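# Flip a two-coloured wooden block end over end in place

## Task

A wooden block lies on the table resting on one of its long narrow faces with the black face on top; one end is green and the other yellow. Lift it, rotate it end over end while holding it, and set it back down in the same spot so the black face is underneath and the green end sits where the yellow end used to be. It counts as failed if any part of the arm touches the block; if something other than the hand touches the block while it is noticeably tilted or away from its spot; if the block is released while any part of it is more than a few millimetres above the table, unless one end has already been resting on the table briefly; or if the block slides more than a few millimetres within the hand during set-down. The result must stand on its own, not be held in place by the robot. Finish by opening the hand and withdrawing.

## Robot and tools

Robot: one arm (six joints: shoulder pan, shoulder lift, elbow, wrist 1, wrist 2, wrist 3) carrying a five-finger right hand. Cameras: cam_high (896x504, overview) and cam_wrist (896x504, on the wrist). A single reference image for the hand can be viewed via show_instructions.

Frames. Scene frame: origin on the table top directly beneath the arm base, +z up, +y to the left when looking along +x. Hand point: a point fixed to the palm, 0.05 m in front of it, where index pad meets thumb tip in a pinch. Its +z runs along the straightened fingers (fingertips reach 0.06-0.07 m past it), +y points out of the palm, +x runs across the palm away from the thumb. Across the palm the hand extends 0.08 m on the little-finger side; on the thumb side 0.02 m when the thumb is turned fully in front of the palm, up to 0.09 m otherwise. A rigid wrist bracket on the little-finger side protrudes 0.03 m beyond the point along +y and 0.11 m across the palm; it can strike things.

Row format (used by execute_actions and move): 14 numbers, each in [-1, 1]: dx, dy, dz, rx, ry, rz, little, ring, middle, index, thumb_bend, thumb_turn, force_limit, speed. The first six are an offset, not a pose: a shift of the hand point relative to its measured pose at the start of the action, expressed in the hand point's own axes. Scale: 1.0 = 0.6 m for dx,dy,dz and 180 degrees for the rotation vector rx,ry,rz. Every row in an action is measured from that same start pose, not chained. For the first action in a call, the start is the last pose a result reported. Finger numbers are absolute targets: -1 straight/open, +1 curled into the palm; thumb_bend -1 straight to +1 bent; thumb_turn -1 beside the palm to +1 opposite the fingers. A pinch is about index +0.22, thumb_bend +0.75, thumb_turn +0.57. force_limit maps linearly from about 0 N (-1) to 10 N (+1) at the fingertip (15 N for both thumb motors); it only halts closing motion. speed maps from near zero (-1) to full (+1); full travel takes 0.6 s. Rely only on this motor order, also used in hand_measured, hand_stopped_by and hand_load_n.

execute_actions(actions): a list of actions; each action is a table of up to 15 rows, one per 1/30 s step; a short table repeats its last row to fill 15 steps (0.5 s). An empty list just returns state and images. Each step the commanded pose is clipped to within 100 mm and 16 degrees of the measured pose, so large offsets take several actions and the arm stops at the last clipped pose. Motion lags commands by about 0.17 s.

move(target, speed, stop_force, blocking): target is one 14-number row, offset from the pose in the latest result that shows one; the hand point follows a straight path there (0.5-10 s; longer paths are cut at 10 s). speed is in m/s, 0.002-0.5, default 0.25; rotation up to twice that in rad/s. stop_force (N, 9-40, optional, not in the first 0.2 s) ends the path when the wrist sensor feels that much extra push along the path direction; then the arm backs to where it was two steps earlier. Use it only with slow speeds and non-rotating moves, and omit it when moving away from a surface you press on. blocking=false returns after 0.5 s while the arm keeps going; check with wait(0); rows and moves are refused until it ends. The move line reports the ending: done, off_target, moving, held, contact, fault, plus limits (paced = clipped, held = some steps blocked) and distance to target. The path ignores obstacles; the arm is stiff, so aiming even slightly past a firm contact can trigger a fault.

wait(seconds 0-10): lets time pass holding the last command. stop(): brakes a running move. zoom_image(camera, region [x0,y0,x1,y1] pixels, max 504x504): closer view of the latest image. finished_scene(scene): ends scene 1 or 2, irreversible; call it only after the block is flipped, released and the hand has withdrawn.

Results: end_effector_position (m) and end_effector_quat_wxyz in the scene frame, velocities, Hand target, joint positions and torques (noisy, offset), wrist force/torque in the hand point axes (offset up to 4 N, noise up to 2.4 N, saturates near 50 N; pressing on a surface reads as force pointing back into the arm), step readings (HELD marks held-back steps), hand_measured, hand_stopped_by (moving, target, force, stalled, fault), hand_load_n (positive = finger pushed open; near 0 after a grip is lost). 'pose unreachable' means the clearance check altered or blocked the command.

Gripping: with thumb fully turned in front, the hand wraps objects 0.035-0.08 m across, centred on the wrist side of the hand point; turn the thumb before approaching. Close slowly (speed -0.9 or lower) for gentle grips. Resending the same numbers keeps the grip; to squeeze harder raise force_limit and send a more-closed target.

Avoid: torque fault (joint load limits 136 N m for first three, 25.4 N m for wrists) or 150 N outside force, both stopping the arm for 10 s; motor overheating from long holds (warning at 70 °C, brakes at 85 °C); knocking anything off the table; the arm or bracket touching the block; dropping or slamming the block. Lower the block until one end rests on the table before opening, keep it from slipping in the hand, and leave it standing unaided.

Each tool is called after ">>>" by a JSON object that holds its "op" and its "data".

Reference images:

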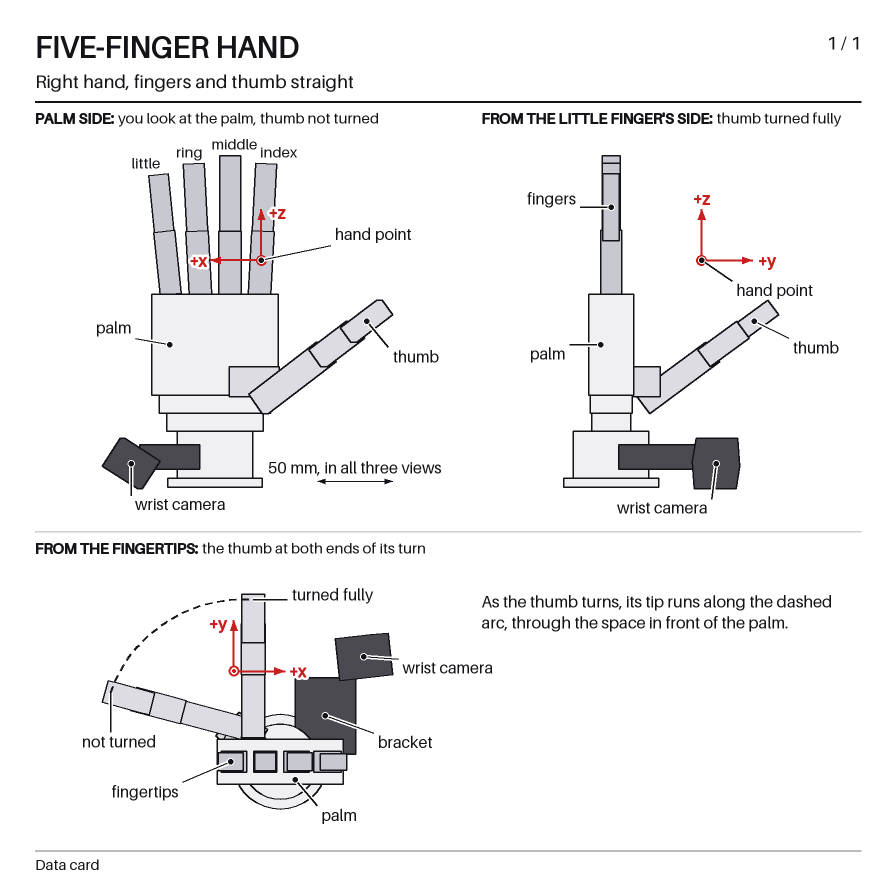

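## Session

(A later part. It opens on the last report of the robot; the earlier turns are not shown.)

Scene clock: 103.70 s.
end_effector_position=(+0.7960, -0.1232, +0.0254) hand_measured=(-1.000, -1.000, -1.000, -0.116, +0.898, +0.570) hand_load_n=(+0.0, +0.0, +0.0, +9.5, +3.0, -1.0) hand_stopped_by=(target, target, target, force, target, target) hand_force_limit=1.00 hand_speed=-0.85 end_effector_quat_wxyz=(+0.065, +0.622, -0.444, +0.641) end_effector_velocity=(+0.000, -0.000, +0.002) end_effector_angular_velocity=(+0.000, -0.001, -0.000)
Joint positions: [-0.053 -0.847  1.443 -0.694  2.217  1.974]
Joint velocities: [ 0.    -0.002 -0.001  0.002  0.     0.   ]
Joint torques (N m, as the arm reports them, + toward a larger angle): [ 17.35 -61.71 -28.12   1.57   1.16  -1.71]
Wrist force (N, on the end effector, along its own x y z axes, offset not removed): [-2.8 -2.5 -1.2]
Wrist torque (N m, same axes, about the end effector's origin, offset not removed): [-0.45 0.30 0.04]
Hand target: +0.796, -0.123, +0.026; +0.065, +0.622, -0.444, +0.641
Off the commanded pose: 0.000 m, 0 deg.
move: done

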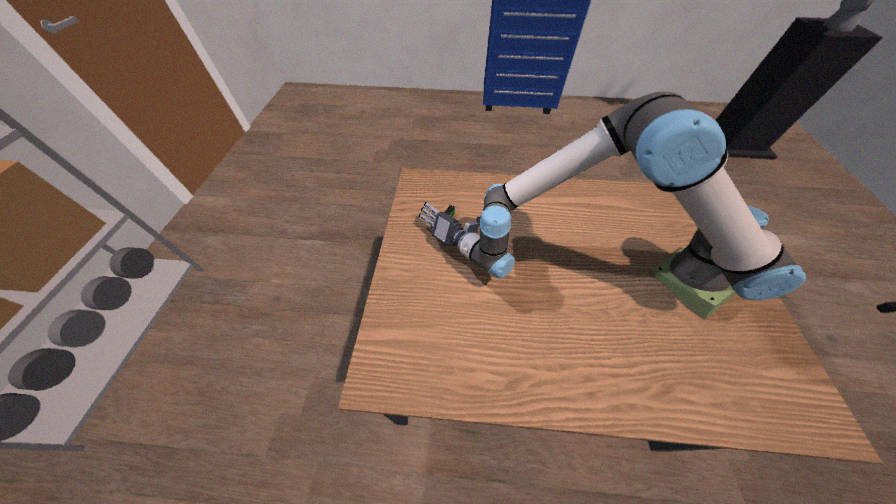

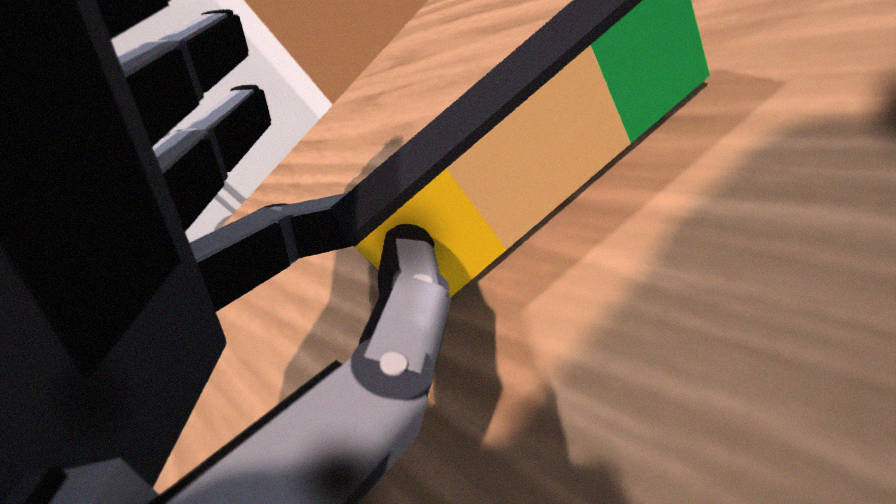

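>>> {"op": "move", "data": {"target": [0.2,-0.114,-0.039,0,0,0,-1,-1,-1,0.35,0.9,0.57,1,-0.85], "speed": 0.1}}

>>> {"op": "move", "data": {"target": [0,0,0,0,0,0,-1,-1,-1,-0.129,0.9,0.57,1,-0.95]}}

Scene clock: 108.37 s.
end_effector_position=(+0.7964, -0.1235, +0.1653) hand_measured=(-1.000, -1.000, -1.000, -0.116, +0.898, +0.570) hand_load_n=(+0.0, +0.0, +0.0, +9.5, +3.0, -1.0) hand_stopped_by=(target, target, target, force, target, target) hand_force_limit=1.00 hand_speed=-0.85 end_effector_quat_wxyz=(+0.065, +0.622, -0.444, +0.641) end_effector_velocity=(+0.000, +0.000, +0.001) end_effector_angular_velocity=(+0.001, -0.001, -0.000)
Joint positions: [-0.008 -1.027  1.365 -0.44   2.261  1.968]
Joint velocities: [ 0.001 -0.001 -0.001  0.003  0.001  0.001]
Joint torques (N m, as the arm reports them, + toward a larger angle): [ 17.43 -60.1  -30.33   0.85   1.56   1.73]
Wrist force (N, on the end effector, along its own x y z axes, offset not removed): [0.0 -0.8 -3.1]
Wrist torque (N m, same axes, about the end effector's origin, offset not removed): [-0.20 0.17 0.28]
Hand target: +0.796, -0.123, +0.165; +0.065, +0.622, -0.444, +0.641
Off the commanded pose: 0.000 m, 0 deg.
move: done

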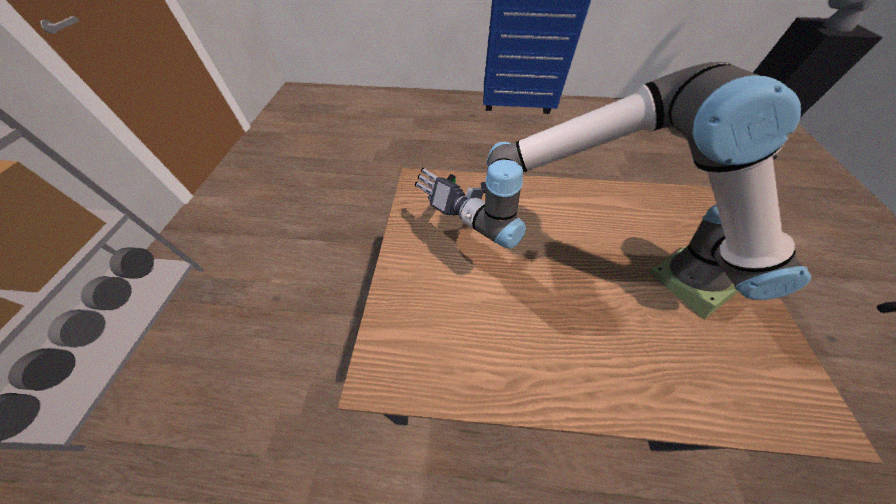

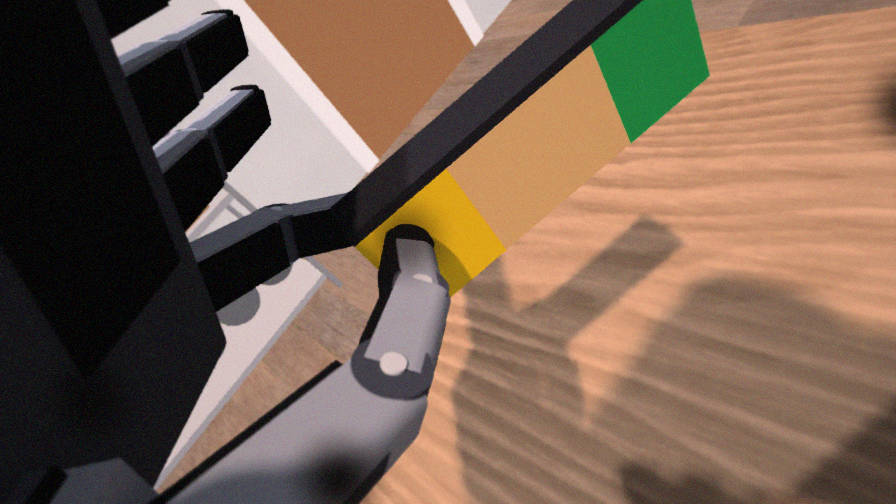

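Scene clock: 108.87 s.
end_effector_position=(+0.7964, -0.1235, +0.1653) hand_measured=(-1.000, -1.000, -1.000, -0.132, +0.898, +0.570) hand_load_n=(+0.0, +0.0, +0.0, +4.0, +2.0, -0.5) hand_stopped_by=(target, target, target, target, target, target) hand_force_limit=1.00 hand_speed=-0.95 end_effector_quat_wxyz=(+0.065, +0.622, -0.444, +0.641) end_effector_velocity=(+0.000, +0.000, +0.000) end_effector_angular_velocity=(-0.001, -0.000, +0.001)
Joint positions: [-0.008 -1.027  1.365 -0.439  2.261  1.968]
Joint velocities: [ 0.001  0.    -0.    -0.001 -0.    -0.002]
Joint torques (N m, as the arm reports them, + toward a larger angle): [ 14.99 -50.68 -19.78  -1.76   0.68  -0.19]
Wrist force (N, on the end effector, along its own x y z axes, offset not removed): [-0.3 1.5 -4.9]
Wrist torque (N m, same axes, about the end effector's origin, offset not removed): [0.58 0.21 0.06]
Hand target: +0.796, -0.123, +0.165; +0.065, +0.622, -0.444, +0.641
Off the commanded pose: 0.000 m, 0 deg.
move: done

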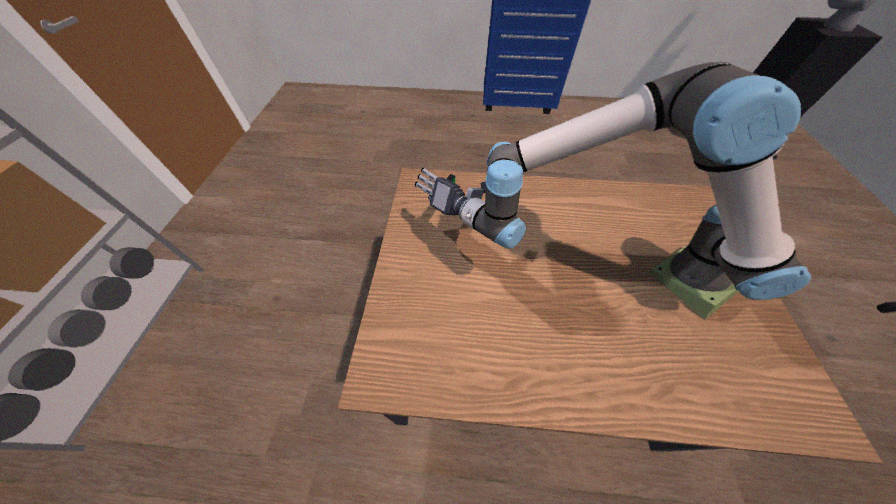

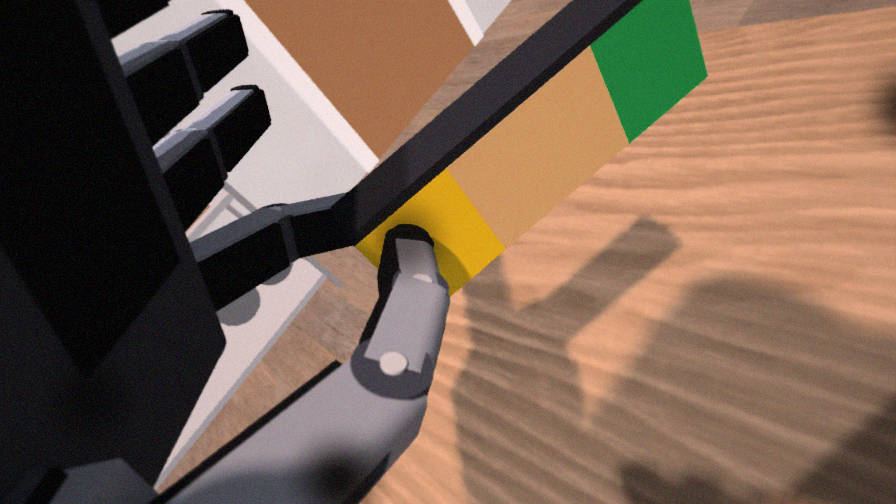

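>>> {"op": "move", "data": {"target": [0,0,0,0,0,0,-1,-1,-1,-0.135,0.9,0.57,-1,-0.98]}}

Scene clock: 111.60 s.
end_effector_position=(+0.7964, -0.1235, +0.1653) hand_measured=(-1.000, -1.000, -1.000, -0.136, +0.898, +0.570) hand_load_n=(+0.0, +0.0, +0.0, +2.5, +2.0, +0.0) hand_stopped_by=(target, target, target, force, target, target) hand_force_limit=-1.00 hand_speed=-0.98 end_effector_quat_wxyz=(+0.065, +0.622, -0.444, +0.641) end_effector_velocity=(-0.000, +0.000, -0.000) end_effector_angular_velocity=(+0.000, +0.000, +0.000)
Joint positions: [-0.008 -1.027  1.365 -0.44   2.261  1.968]
Joint velocities: [0. 0. 0. 0. 0. 0.]
Joint torques (N m, as the arm reports them, + toward a larger angle): [  5.87 -50.51 -16.46  -0.23  -1.51   0.12]
Wrist force (N, on the end effector, along its own x y z axes, offset not removed): [3.4 1.1 2.7]
Wrist torque (N m, same axes, about the end effector's origin, offset not removed): [-0.14 -0.49 0.39]
Hand target: +0.796, -0.123, +0.165; +0.065, +0.622, -0.444, +0.641
Off the commanded pose: 0.000 m, 0 deg.
move: done

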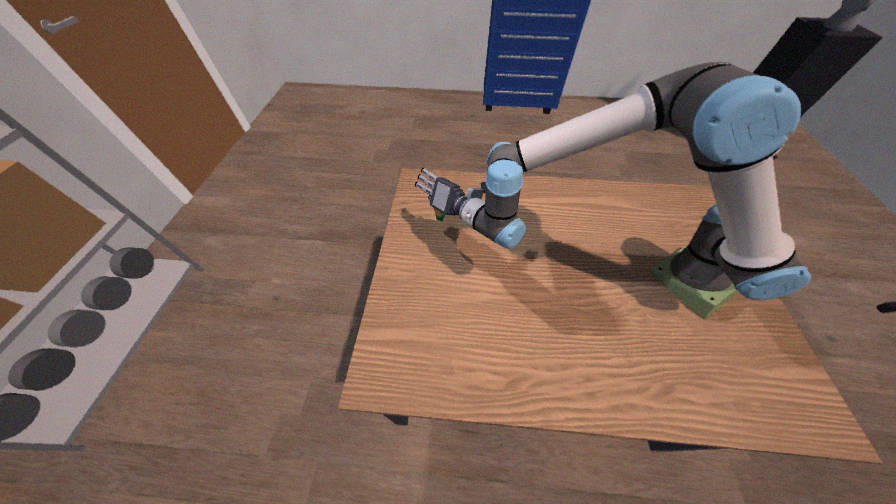

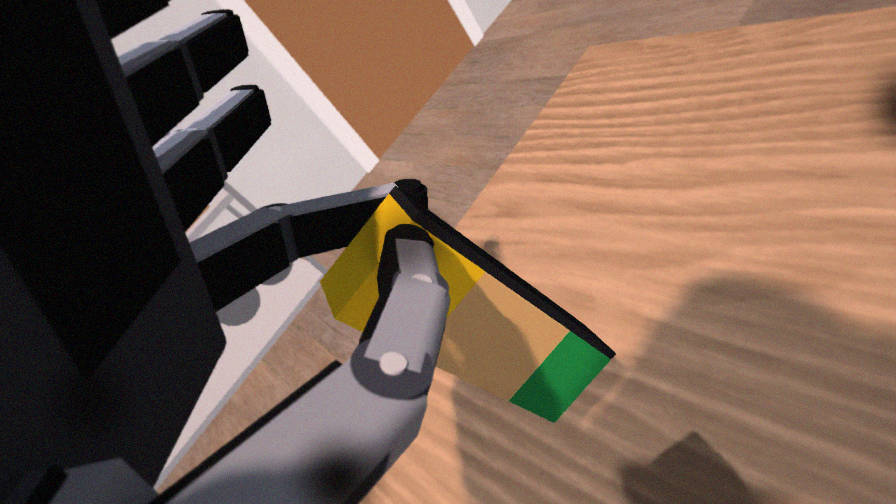

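>>> {"op": "move", "data": {"target": [0,0,0,0,0.133,-0.367,-1,-1,-1,-0.135,0.9,0.57,-1,-0.98], "speed": 0.15}}

>>> {"op": "zoom_image", "data": {"camera": "cam_high", "region": [380, 130, 560, 265]}}

Scene clock: 120.20 s.
end_effector_position=(+0.7963, -0.1234, +0.1653) hand_measured=(-1.000, -1.000, -1.000, -0.136, +0.898, +0.570) hand_load_n=(+0.0, +0.0, +0.0, +2.5, +2.0, +0.0) hand_stopped_by=(target, target, target, force, target, target) hand_force_limit=-1.00 hand_speed=-0.98 end_effector_quat_wxyz=(+0.158, +0.643, -0.366, +0.654) end_effector_velocity=(+0.000, -0.001, +0.001) end_effector_angular_velocity=(+0.001, -0.003, -0.002)
Joint positions: [ 0.014 -0.988  1.388 -0.61   2.304  1.662]
Joint velocities: [-0.     0.    -0.002 -0.001  0.001  0.001]
Joint torques (N m, as the arm reports them, + toward a larger angle): [  4.81 -60.48 -31.21   0.86  -2.18   1.28]
Wrist force (N, on the end effector, along its own x y z axes, offset not removed): [-1.0 1.1 -7.0]
Wrist torque (N m, same axes, about the end effector's origin, offset not removed): [0.63 0.47 0.08]
Hand target: +0.796, -0.123, +0.165; +0.158, +0.643, -0.366, +0.654
Off the commanded pose: 0.000 m, 56 deg; orientation clipped at the last step of the last action.
move: held; limits=paced,held; held on 101 of 131 steps, including the last
pose unreachable: on one or more control steps of this call, first in action 0 (counted from 0), an arm could not follow its commanded pose, so it was not sent that pose on those steps. On the call's last step it was still not sent that pose. It may still have moved: this result reports where it is.
cause: the commanded pose would bring two parts of the arm too close to each other (joints 4 (wrist 1) to 6 (wrist 3) lie between them).

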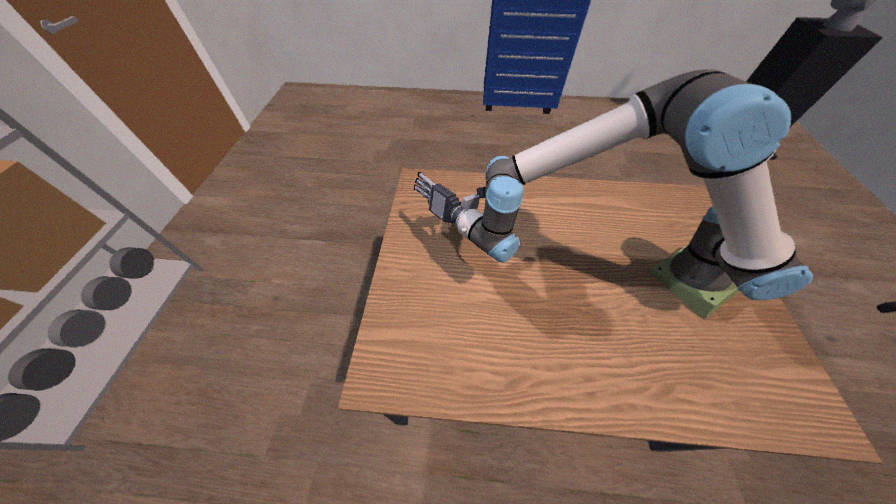

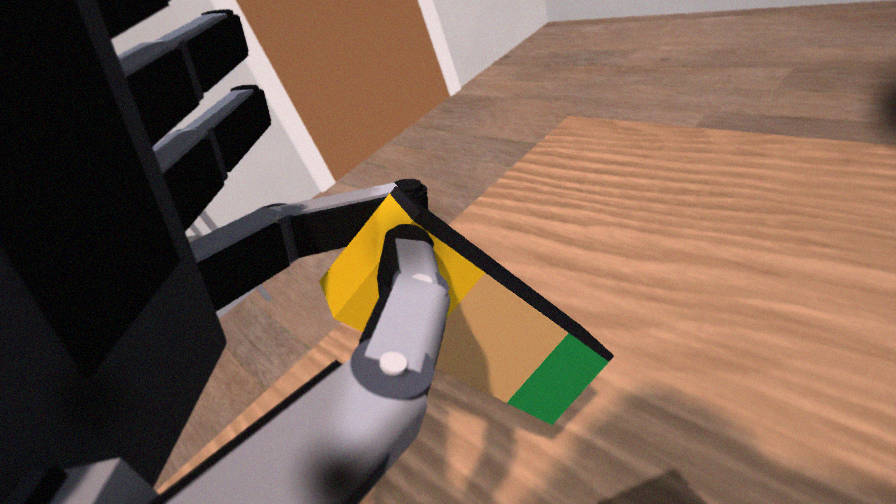

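Region (380, 130, 560, 265) of cam_high's 896x504 image, scaled by 2.800, with more detail than that image has; it fills the top 378 rows of this view, and the rest is white.

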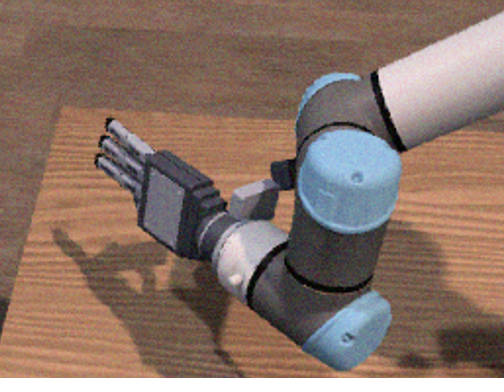

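>>> {"op": "move", "data": {"target": [0,0,0,0.266,-0.077,-0.026,-1,-1,-1,-0.135,0.9,0.57,-1,-0.98], "speed": 0.15}}

>>> {"op": "move", "data": {"target": [0,0,0,0,0.115,-0.318,-1,-1,-1,-0.135,0.9,0.57,-1,-0.98], "speed": 0.15}}

>>> {"op": "zoom_image", "data": {"camera": "cam_high", "region": [380, 130, 560, 265]}}

Scene clock: 130.13 s.
end_effector_position=(+0.7965, -0.1235, +0.1654) hand_measured=(-1.000, -1.000, -1.000, -0.136, +0.898, +0.570) hand_load_n=(+0.0, +0.0, +0.0, +2.5, +2.0, +0.0) hand_stopped_by=(target, target, target, force, target, target) hand_force_limit=-1.00 hand_speed=-0.98 end_effector_quat_wxyz=(-0.134, +0.738, -0.061, +0.659) end_effector_velocity=(+0.000, +0.001, -0.001) end_effector_angular_velocity=(-0.000, +0.000, +0.010)
Joint positions: [-0.343 -1.231  1.69  -0.493  1.094  1.646]
Joint velocities: [-0.004  0.001 -0.001  0.003 -0.014 -0.003]
Joint torques (N m, as the arm reports them, + toward a larger angle): [  6.09 -31.75 -29.99   1.22  -1.8   -1.89]
Wrist force (N, on the end effector, along its own x y z axes, offset not removed): [-3.3 -0.3 -0.4]
Wrist torque (N m, same axes, about the end effector's origin, offset not removed): [-0.14 0.60 -0.05]
Hand target: +0.797, -0.123, +0.165; -0.134, +0.738, -0.060, +0.659
Off the commanded pose: 0.000 m, 0 deg.
move: done; limits=paced

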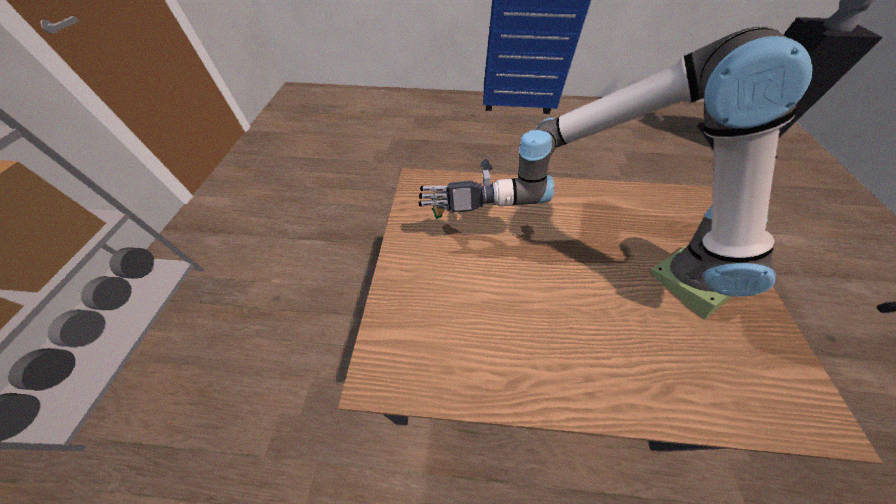

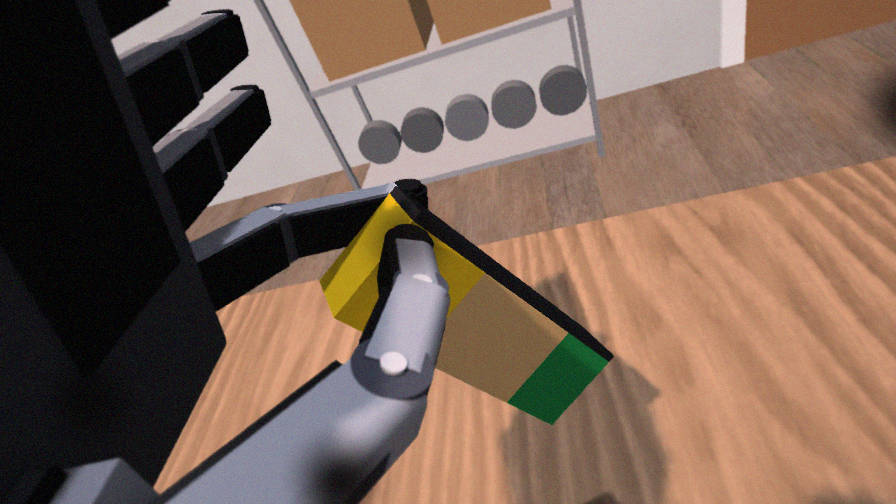

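Scene clock: 134.10 s.
end_effector_position=(+0.7964, -0.1235, +0.1655) hand_measured=(-1.000, -1.000, -1.000, -0.136, +0.898, +0.570) hand_load_n=(+0.0, +0.0, +0.0, +3.0, +1.5, +0.0) hand_stopped_by=(target, target, target, force, target, target) hand_force_limit=-1.00 hand_speed=-0.98 end_effector_quat_wxyz=(+0.208, +0.552, +0.276, +0.759) end_effector_velocity=(-0.000, +0.000, -0.000) end_effector_angular_velocity=(-0.007, -0.004, -0.000)
Joint positions: [-0.384 -1.033  1.859 -1.251  0.942  0.854]
Joint velocities: [-0.001  0.003  0.    -0.007 -0.003 -0.005]
Joint torques (N m, as the arm reports them, + toward a larger angle): [  0.84 -32.9  -24.23  -3.8   -1.97  -1.72]
Wrist force (N, on the end effector, along its own x y z axes, offset not removed): [-2.2 -3.2 0.2]
Wrist torque (N m, same axes, about the end effector's origin, offset not removed): [-0.59 0.43 -0.05]
Hand target: +0.796, -0.124, +0.165; +0.209, +0.551, +0.276, +0.759
Off the commanded pose: 0.000 m, 0 deg.
move: done

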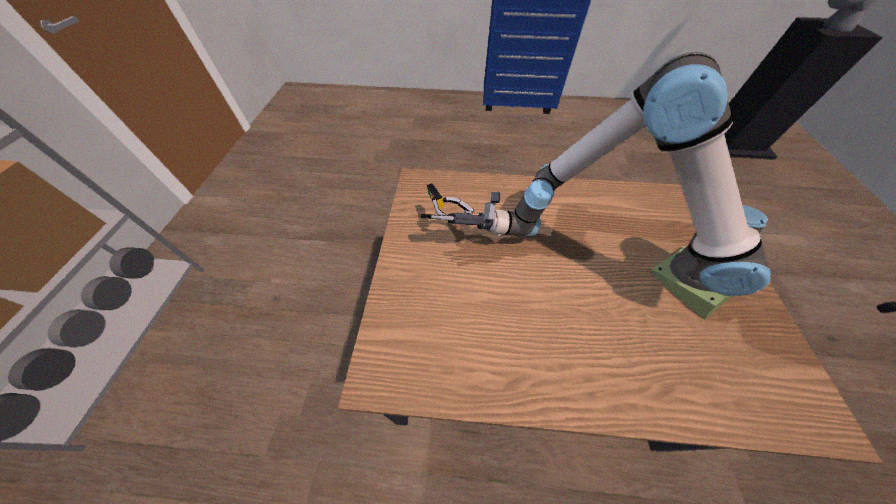

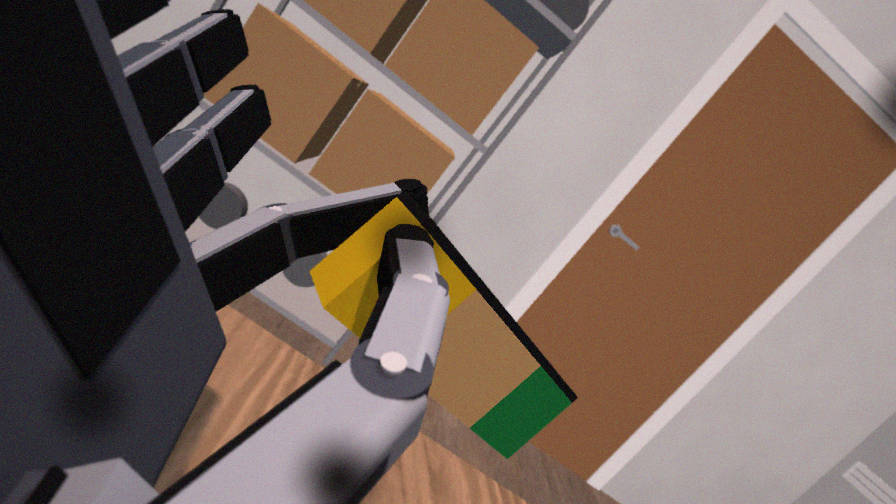

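Region (380, 130, 560, 265) of cam_high's 896x504 image, scaled by 2.800, with more detail than that image has; it fills the top 378 rows of this view, and the rest is white.

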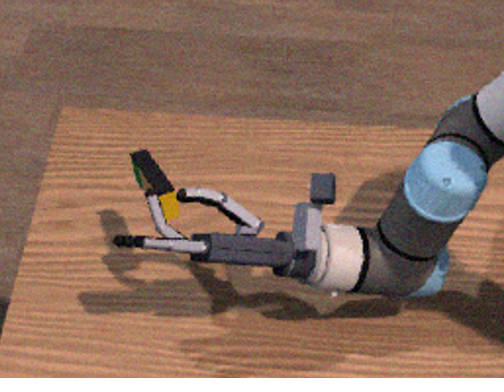

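Creeping.

>>> {"op": "wait", "data": {"seconds": 1}}

Scene clock: 139.20 s.
end_effector_position=(+0.7964, -0.1235, +0.1655) hand_measured=(-1.000, -1.000, -1.000, -0.136, +0.898, +0.570) hand_load_n=(+0.0, +0.0, +0.0, +3.0, +1.5, +0.0) hand_stopped_by=(target, target, target, force, target, target) hand_force_limit=-1.00 hand_speed=-0.98 end_effector_quat_wxyz=(+0.209, +0.551, +0.276, +0.759) end_effector_velocity=(+0.001, -0.000, +0.001) end_effector_angular_velocity=(-0.001, -0.002, -0.000)
Joint positions: [-0.384 -1.033  1.859 -1.252  0.941  0.853]
Joint velocities: [ 0.     0.    -0.002 -0.001  0.     0.   ]
Joint torques (N m, as the arm reports them, + toward a larger angle): [  3.13 -35.27 -26.3   -3.9   -1.72  -1.68]
Wrist force (N, on the end effector, along its own x y z axes, offset not removed): [-0.3 -4.5 -1.1]
Wrist torque (N m, same axes, about the end effector's origin, offset not removed): [-0.73 0.23 0.01]
Hand target: +0.796, -0.124, +0.165; +0.209, +0.551, +0.276, +0.759
Off the commanded pose: 0.000 m, 0 deg.
wait: 1.00 s; at rest from the start

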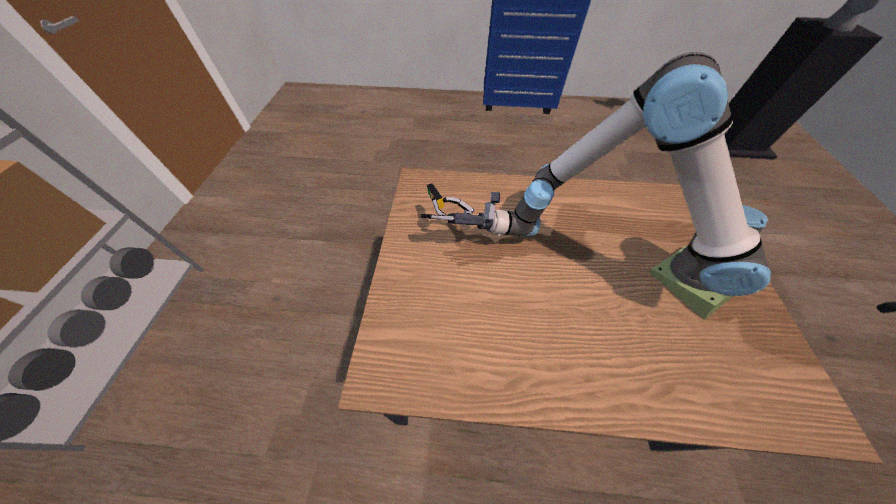

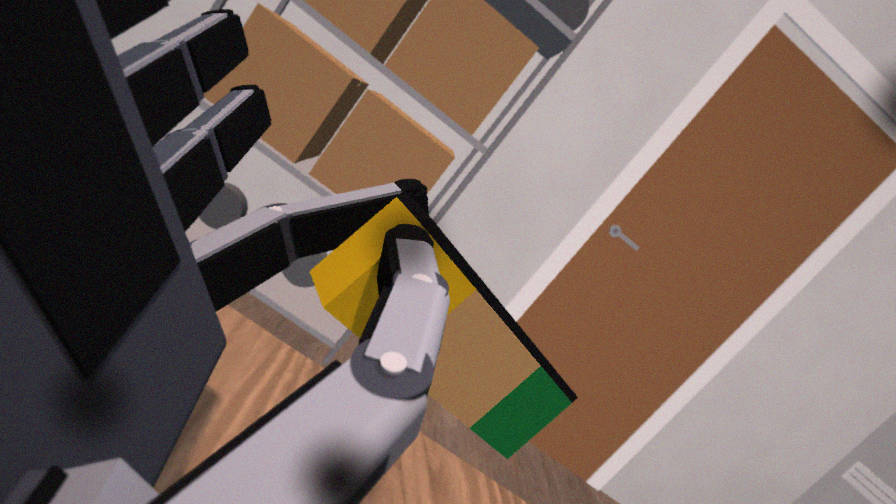

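>>> {"op": "move", "data": {"target": [0,0,0,0,0,0,-1,-1,-1,-0.139,0.9,0.57,-1,-0.98]}}

>>> {"op": "wait", "data": {"seconds": 1}}

Scene clock: 141.27 s.
end_effector_position=(+0.7964, -0.1235, +0.1655) hand_measured=(-1.000, -1.000, -1.000, -0.140, +0.898, +0.570) hand_load_n=(+0.0, +0.0, +0.0, +2.0, +1.0, +0.0) hand_stopped_by=(target, target, target, force, target, target) hand_force_limit=-1.00 hand_speed=-0.98 end_effector_quat_wxyz=(+0.209, +0.551, +0.276, +0.759) end_effector_velocity=(+0.000, -0.000, +0.000) end_effector_angular_velocity=(-0.001, -0.000, -0.000)
Joint positions: [-0.384 -1.033  1.859 -1.252  0.941  0.853]
Joint velocities: [-0.    -0.    -0.002  0.001  0.    -0.001]
Joint torques (N m, as the arm reports them, + toward a larger angle): [  1.9  -34.18 -25.34  -3.75  -1.77  -1.52]
Wrist force (N, on the end effector, along its own x y z axes, offset not removed): [0.5 -3.9 3.4]
Wrist torque (N m, same axes, about the end effector's origin, offset not removed): [-1.08 -0.08 0.15]
Hand target: +0.796, -0.124, +0.165; +0.209, +0.551, +0.276, +0.759
Off the commanded pose: 0.000 m, 0 deg.
move: done

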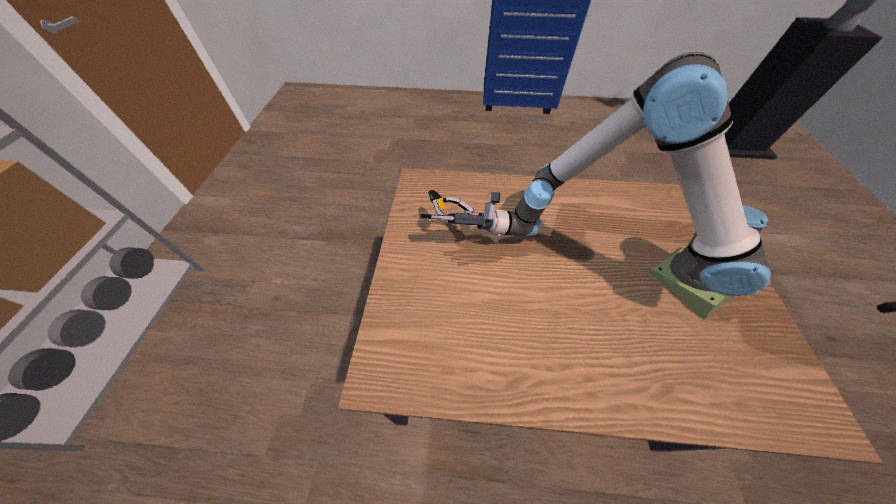

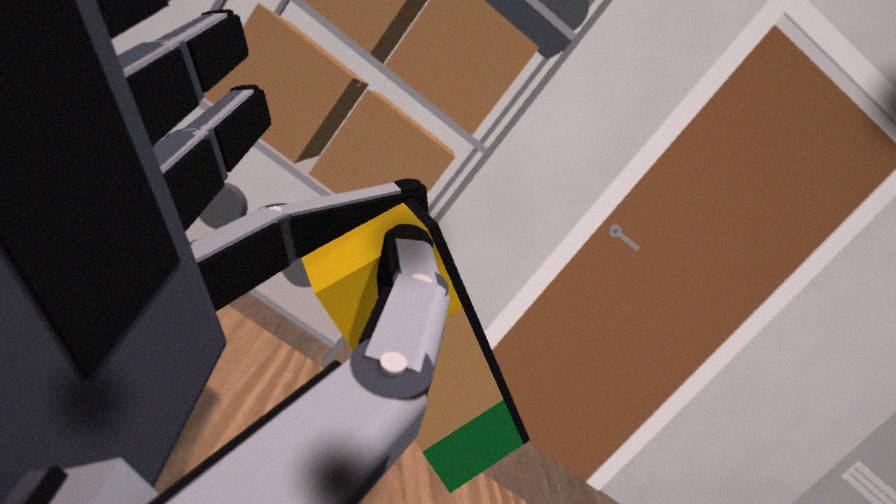

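Scene clock: 142.27 s.
end_effector_position=(+0.7964, -0.1235, +0.1655) hand_measured=(-1.000, -1.000, -1.000, -0.140, +0.898, +0.570) hand_load_n=(+0.0, +0.0, +0.0, +2.0, +1.0, +0.0) hand_stopped_by=(target, target, target, force, target, target) hand_force_limit=-1.00 hand_speed=-0.98 end_effector_quat_wxyz=(+0.209, +0.551, +0.276, +0.759) end_effector_velocity=(+0.001, -0.000, +0.001) end_effector_angular_velocity=(+0.000, -0.001, +0.000)
Joint positions: [-0.384 -1.033  1.859 -1.252  0.941  0.853]
Joint velocities: [ 0.001  0.    -0.003  0.002  0.     0.001]
Joint torques (N m, as the arm reports them, + toward a larger angle): [  2.13 -35.35 -24.91  -3.65  -1.71  -1.63]
Wrist force (N, on the end effector, along its own x y z axes, offset not removed): [-0.2 1.6 -2.0]
Wrist torque (N m, same axes, about the end effector's origin, offset not removed): [0.25 0.08 0.24]
Hand target: +0.796, -0.124, +0.165; +0.209, +0.551, +0.276, +0.759
Off the commanded pose: 0.000 m, 0 deg.
wait: 1.00 s; at rest by 0.17 s

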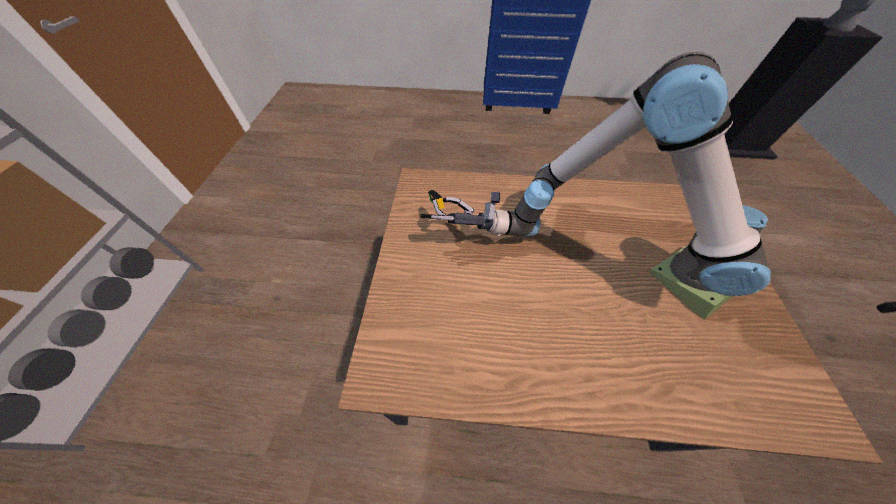

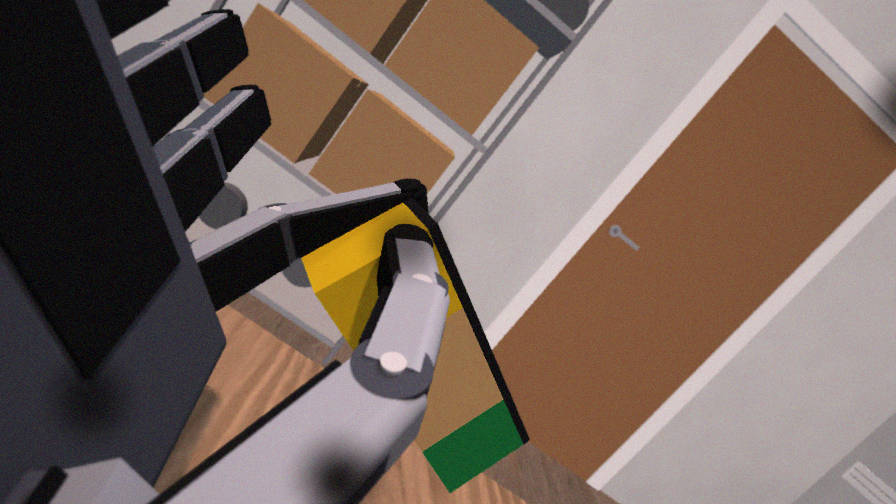

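>>> {"op": "move", "data": {"target": [0,0,0,0,0,0,-1,-1,-1,-0.143,0.9,0.57,-1,-0.98]}}

>>> {"op": "wait", "data": {"seconds": 0.5}}

Scene clock: 145.63 s.
end_effector_position=(+0.7964, -0.1235, +0.1655) hand_measured=(-1.000, -1.000, -1.000, -0.144, +0.900, +0.570) hand_load_n=(+0.0, +0.0, +0.0, +1.5, +0.5, +0.0) hand_stopped_by=(target, target, target, force, target, target) hand_force_limit=-1.00 hand_speed=-0.98 end_effector_quat_wxyz=(+0.209, +0.551, +0.276, +0.759) end_effector_velocity=(+0.000, -0.000, +0.001) end_effector_angular_velocity=(-0.001, -0.002, -0.000)
Joint positions: [-0.384 -1.033  1.859 -1.252  0.941  0.853]
Joint velocities: [-0.    -0.    -0.    -0.002 -0.    -0.   ]
Joint torques (N m, as the arm reports them, + toward a larger angle): [  2.94 -35.06 -26.26  -3.72  -1.56  -1.63]
Wrist force (N, on the end effector, along its own x y z axes, offset not removed): [1.7 1.9 -2.0]
Wrist torque (N m, same axes, about the end effector's origin, offset not removed): [0.37 -0.12 0.32]
Hand target: +0.796, -0.124, +0.165; +0.209, +0.551, +0.276, +0.759
Off the commanded pose: 0.000 m, 0 deg.
move: done

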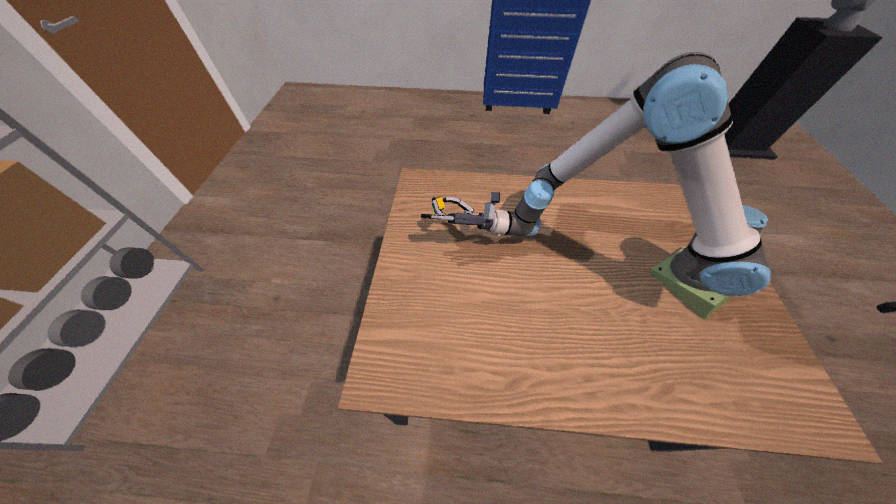

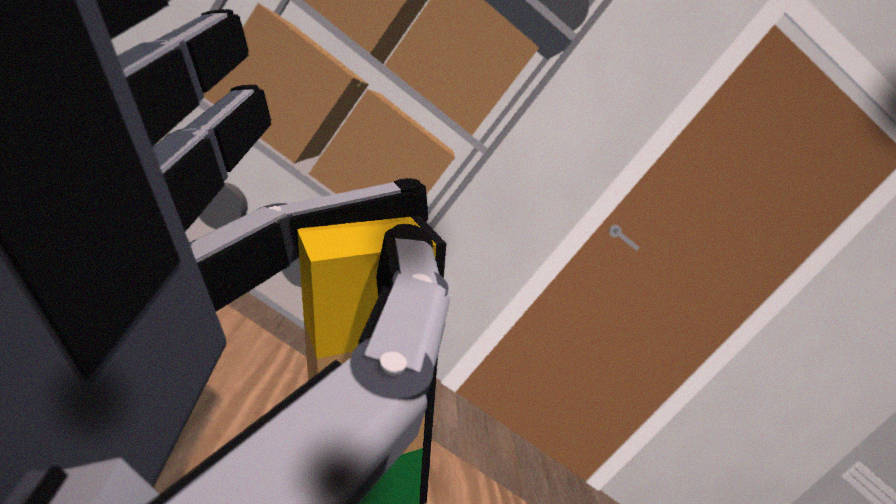

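Scene clock: 146.13 s.
end_effector_position=(+0.7964, -0.1235, +0.1655) hand_measured=(-1.000, -1.000, -1.000, -0.144, +0.900, +0.570) hand_load_n=(+0.0, +0.0, +0.0, +1.5, +0.5, +0.0) hand_stopped_by=(target, target, target, force, target, target) hand_force_limit=-1.00 hand_speed=-0.98 end_effector_quat_wxyz=(+0.209, +0.551, +0.276, +0.759) end_effector_velocity=(+0.000, -0.000, -0.000) end_effector_angular_velocity=(+0.002, +0.001, +0.000)
Joint positions: [-0.384 -1.033  1.859 -1.252  0.941  0.853]
Joint velocities: [-0.     0.    -0.     0.001  0.     0.001]
Joint torques (N m, as the arm reports them, + toward a larger angle): [  2.87 -35.46 -25.88  -3.64  -1.71  -1.77]
Wrist force (N, on the end effector, along its own x y z axes, offset not removed): [1.5 0.4 0.8]
Wrist torque (N m, same axes, about the end effector's origin, offset not removed): [-0.17 -0.05 0.34]
Hand target: +0.796, -0.124, +0.165; +0.209, +0.551, +0.276, +0.759
Off the commanded pose: 0.000 m, 0 deg.
wait: 0.50 s; at rest by 0.17 s

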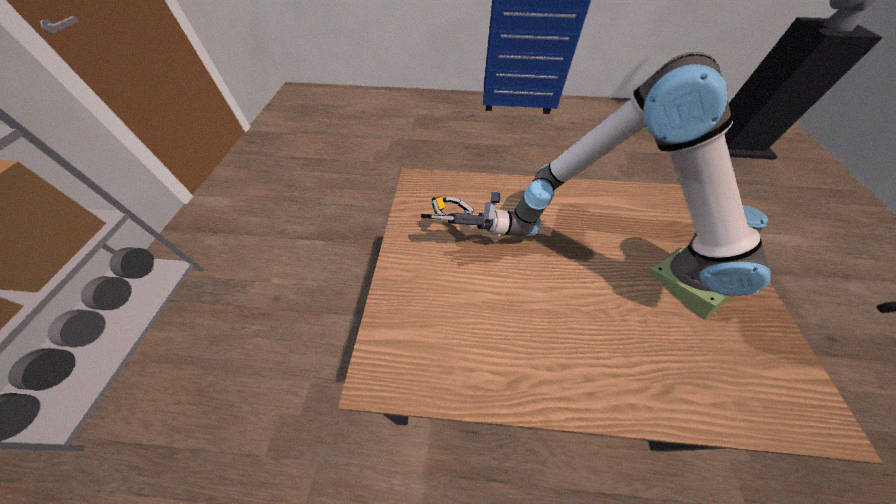

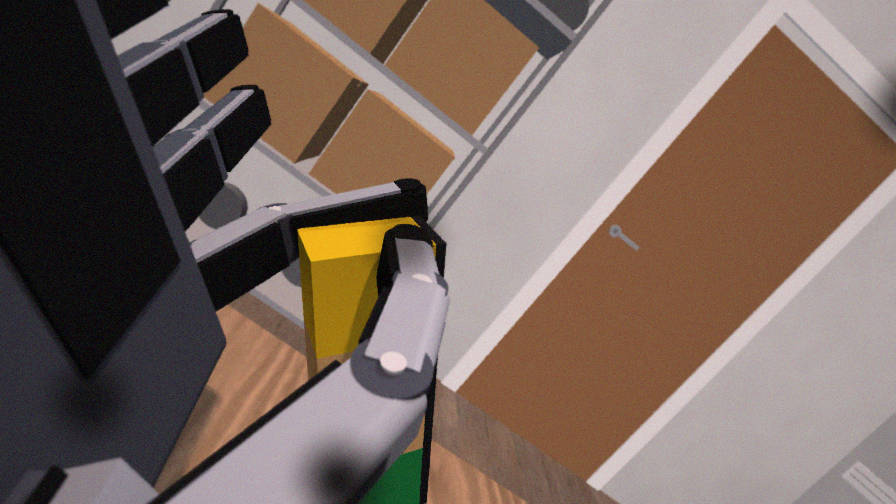

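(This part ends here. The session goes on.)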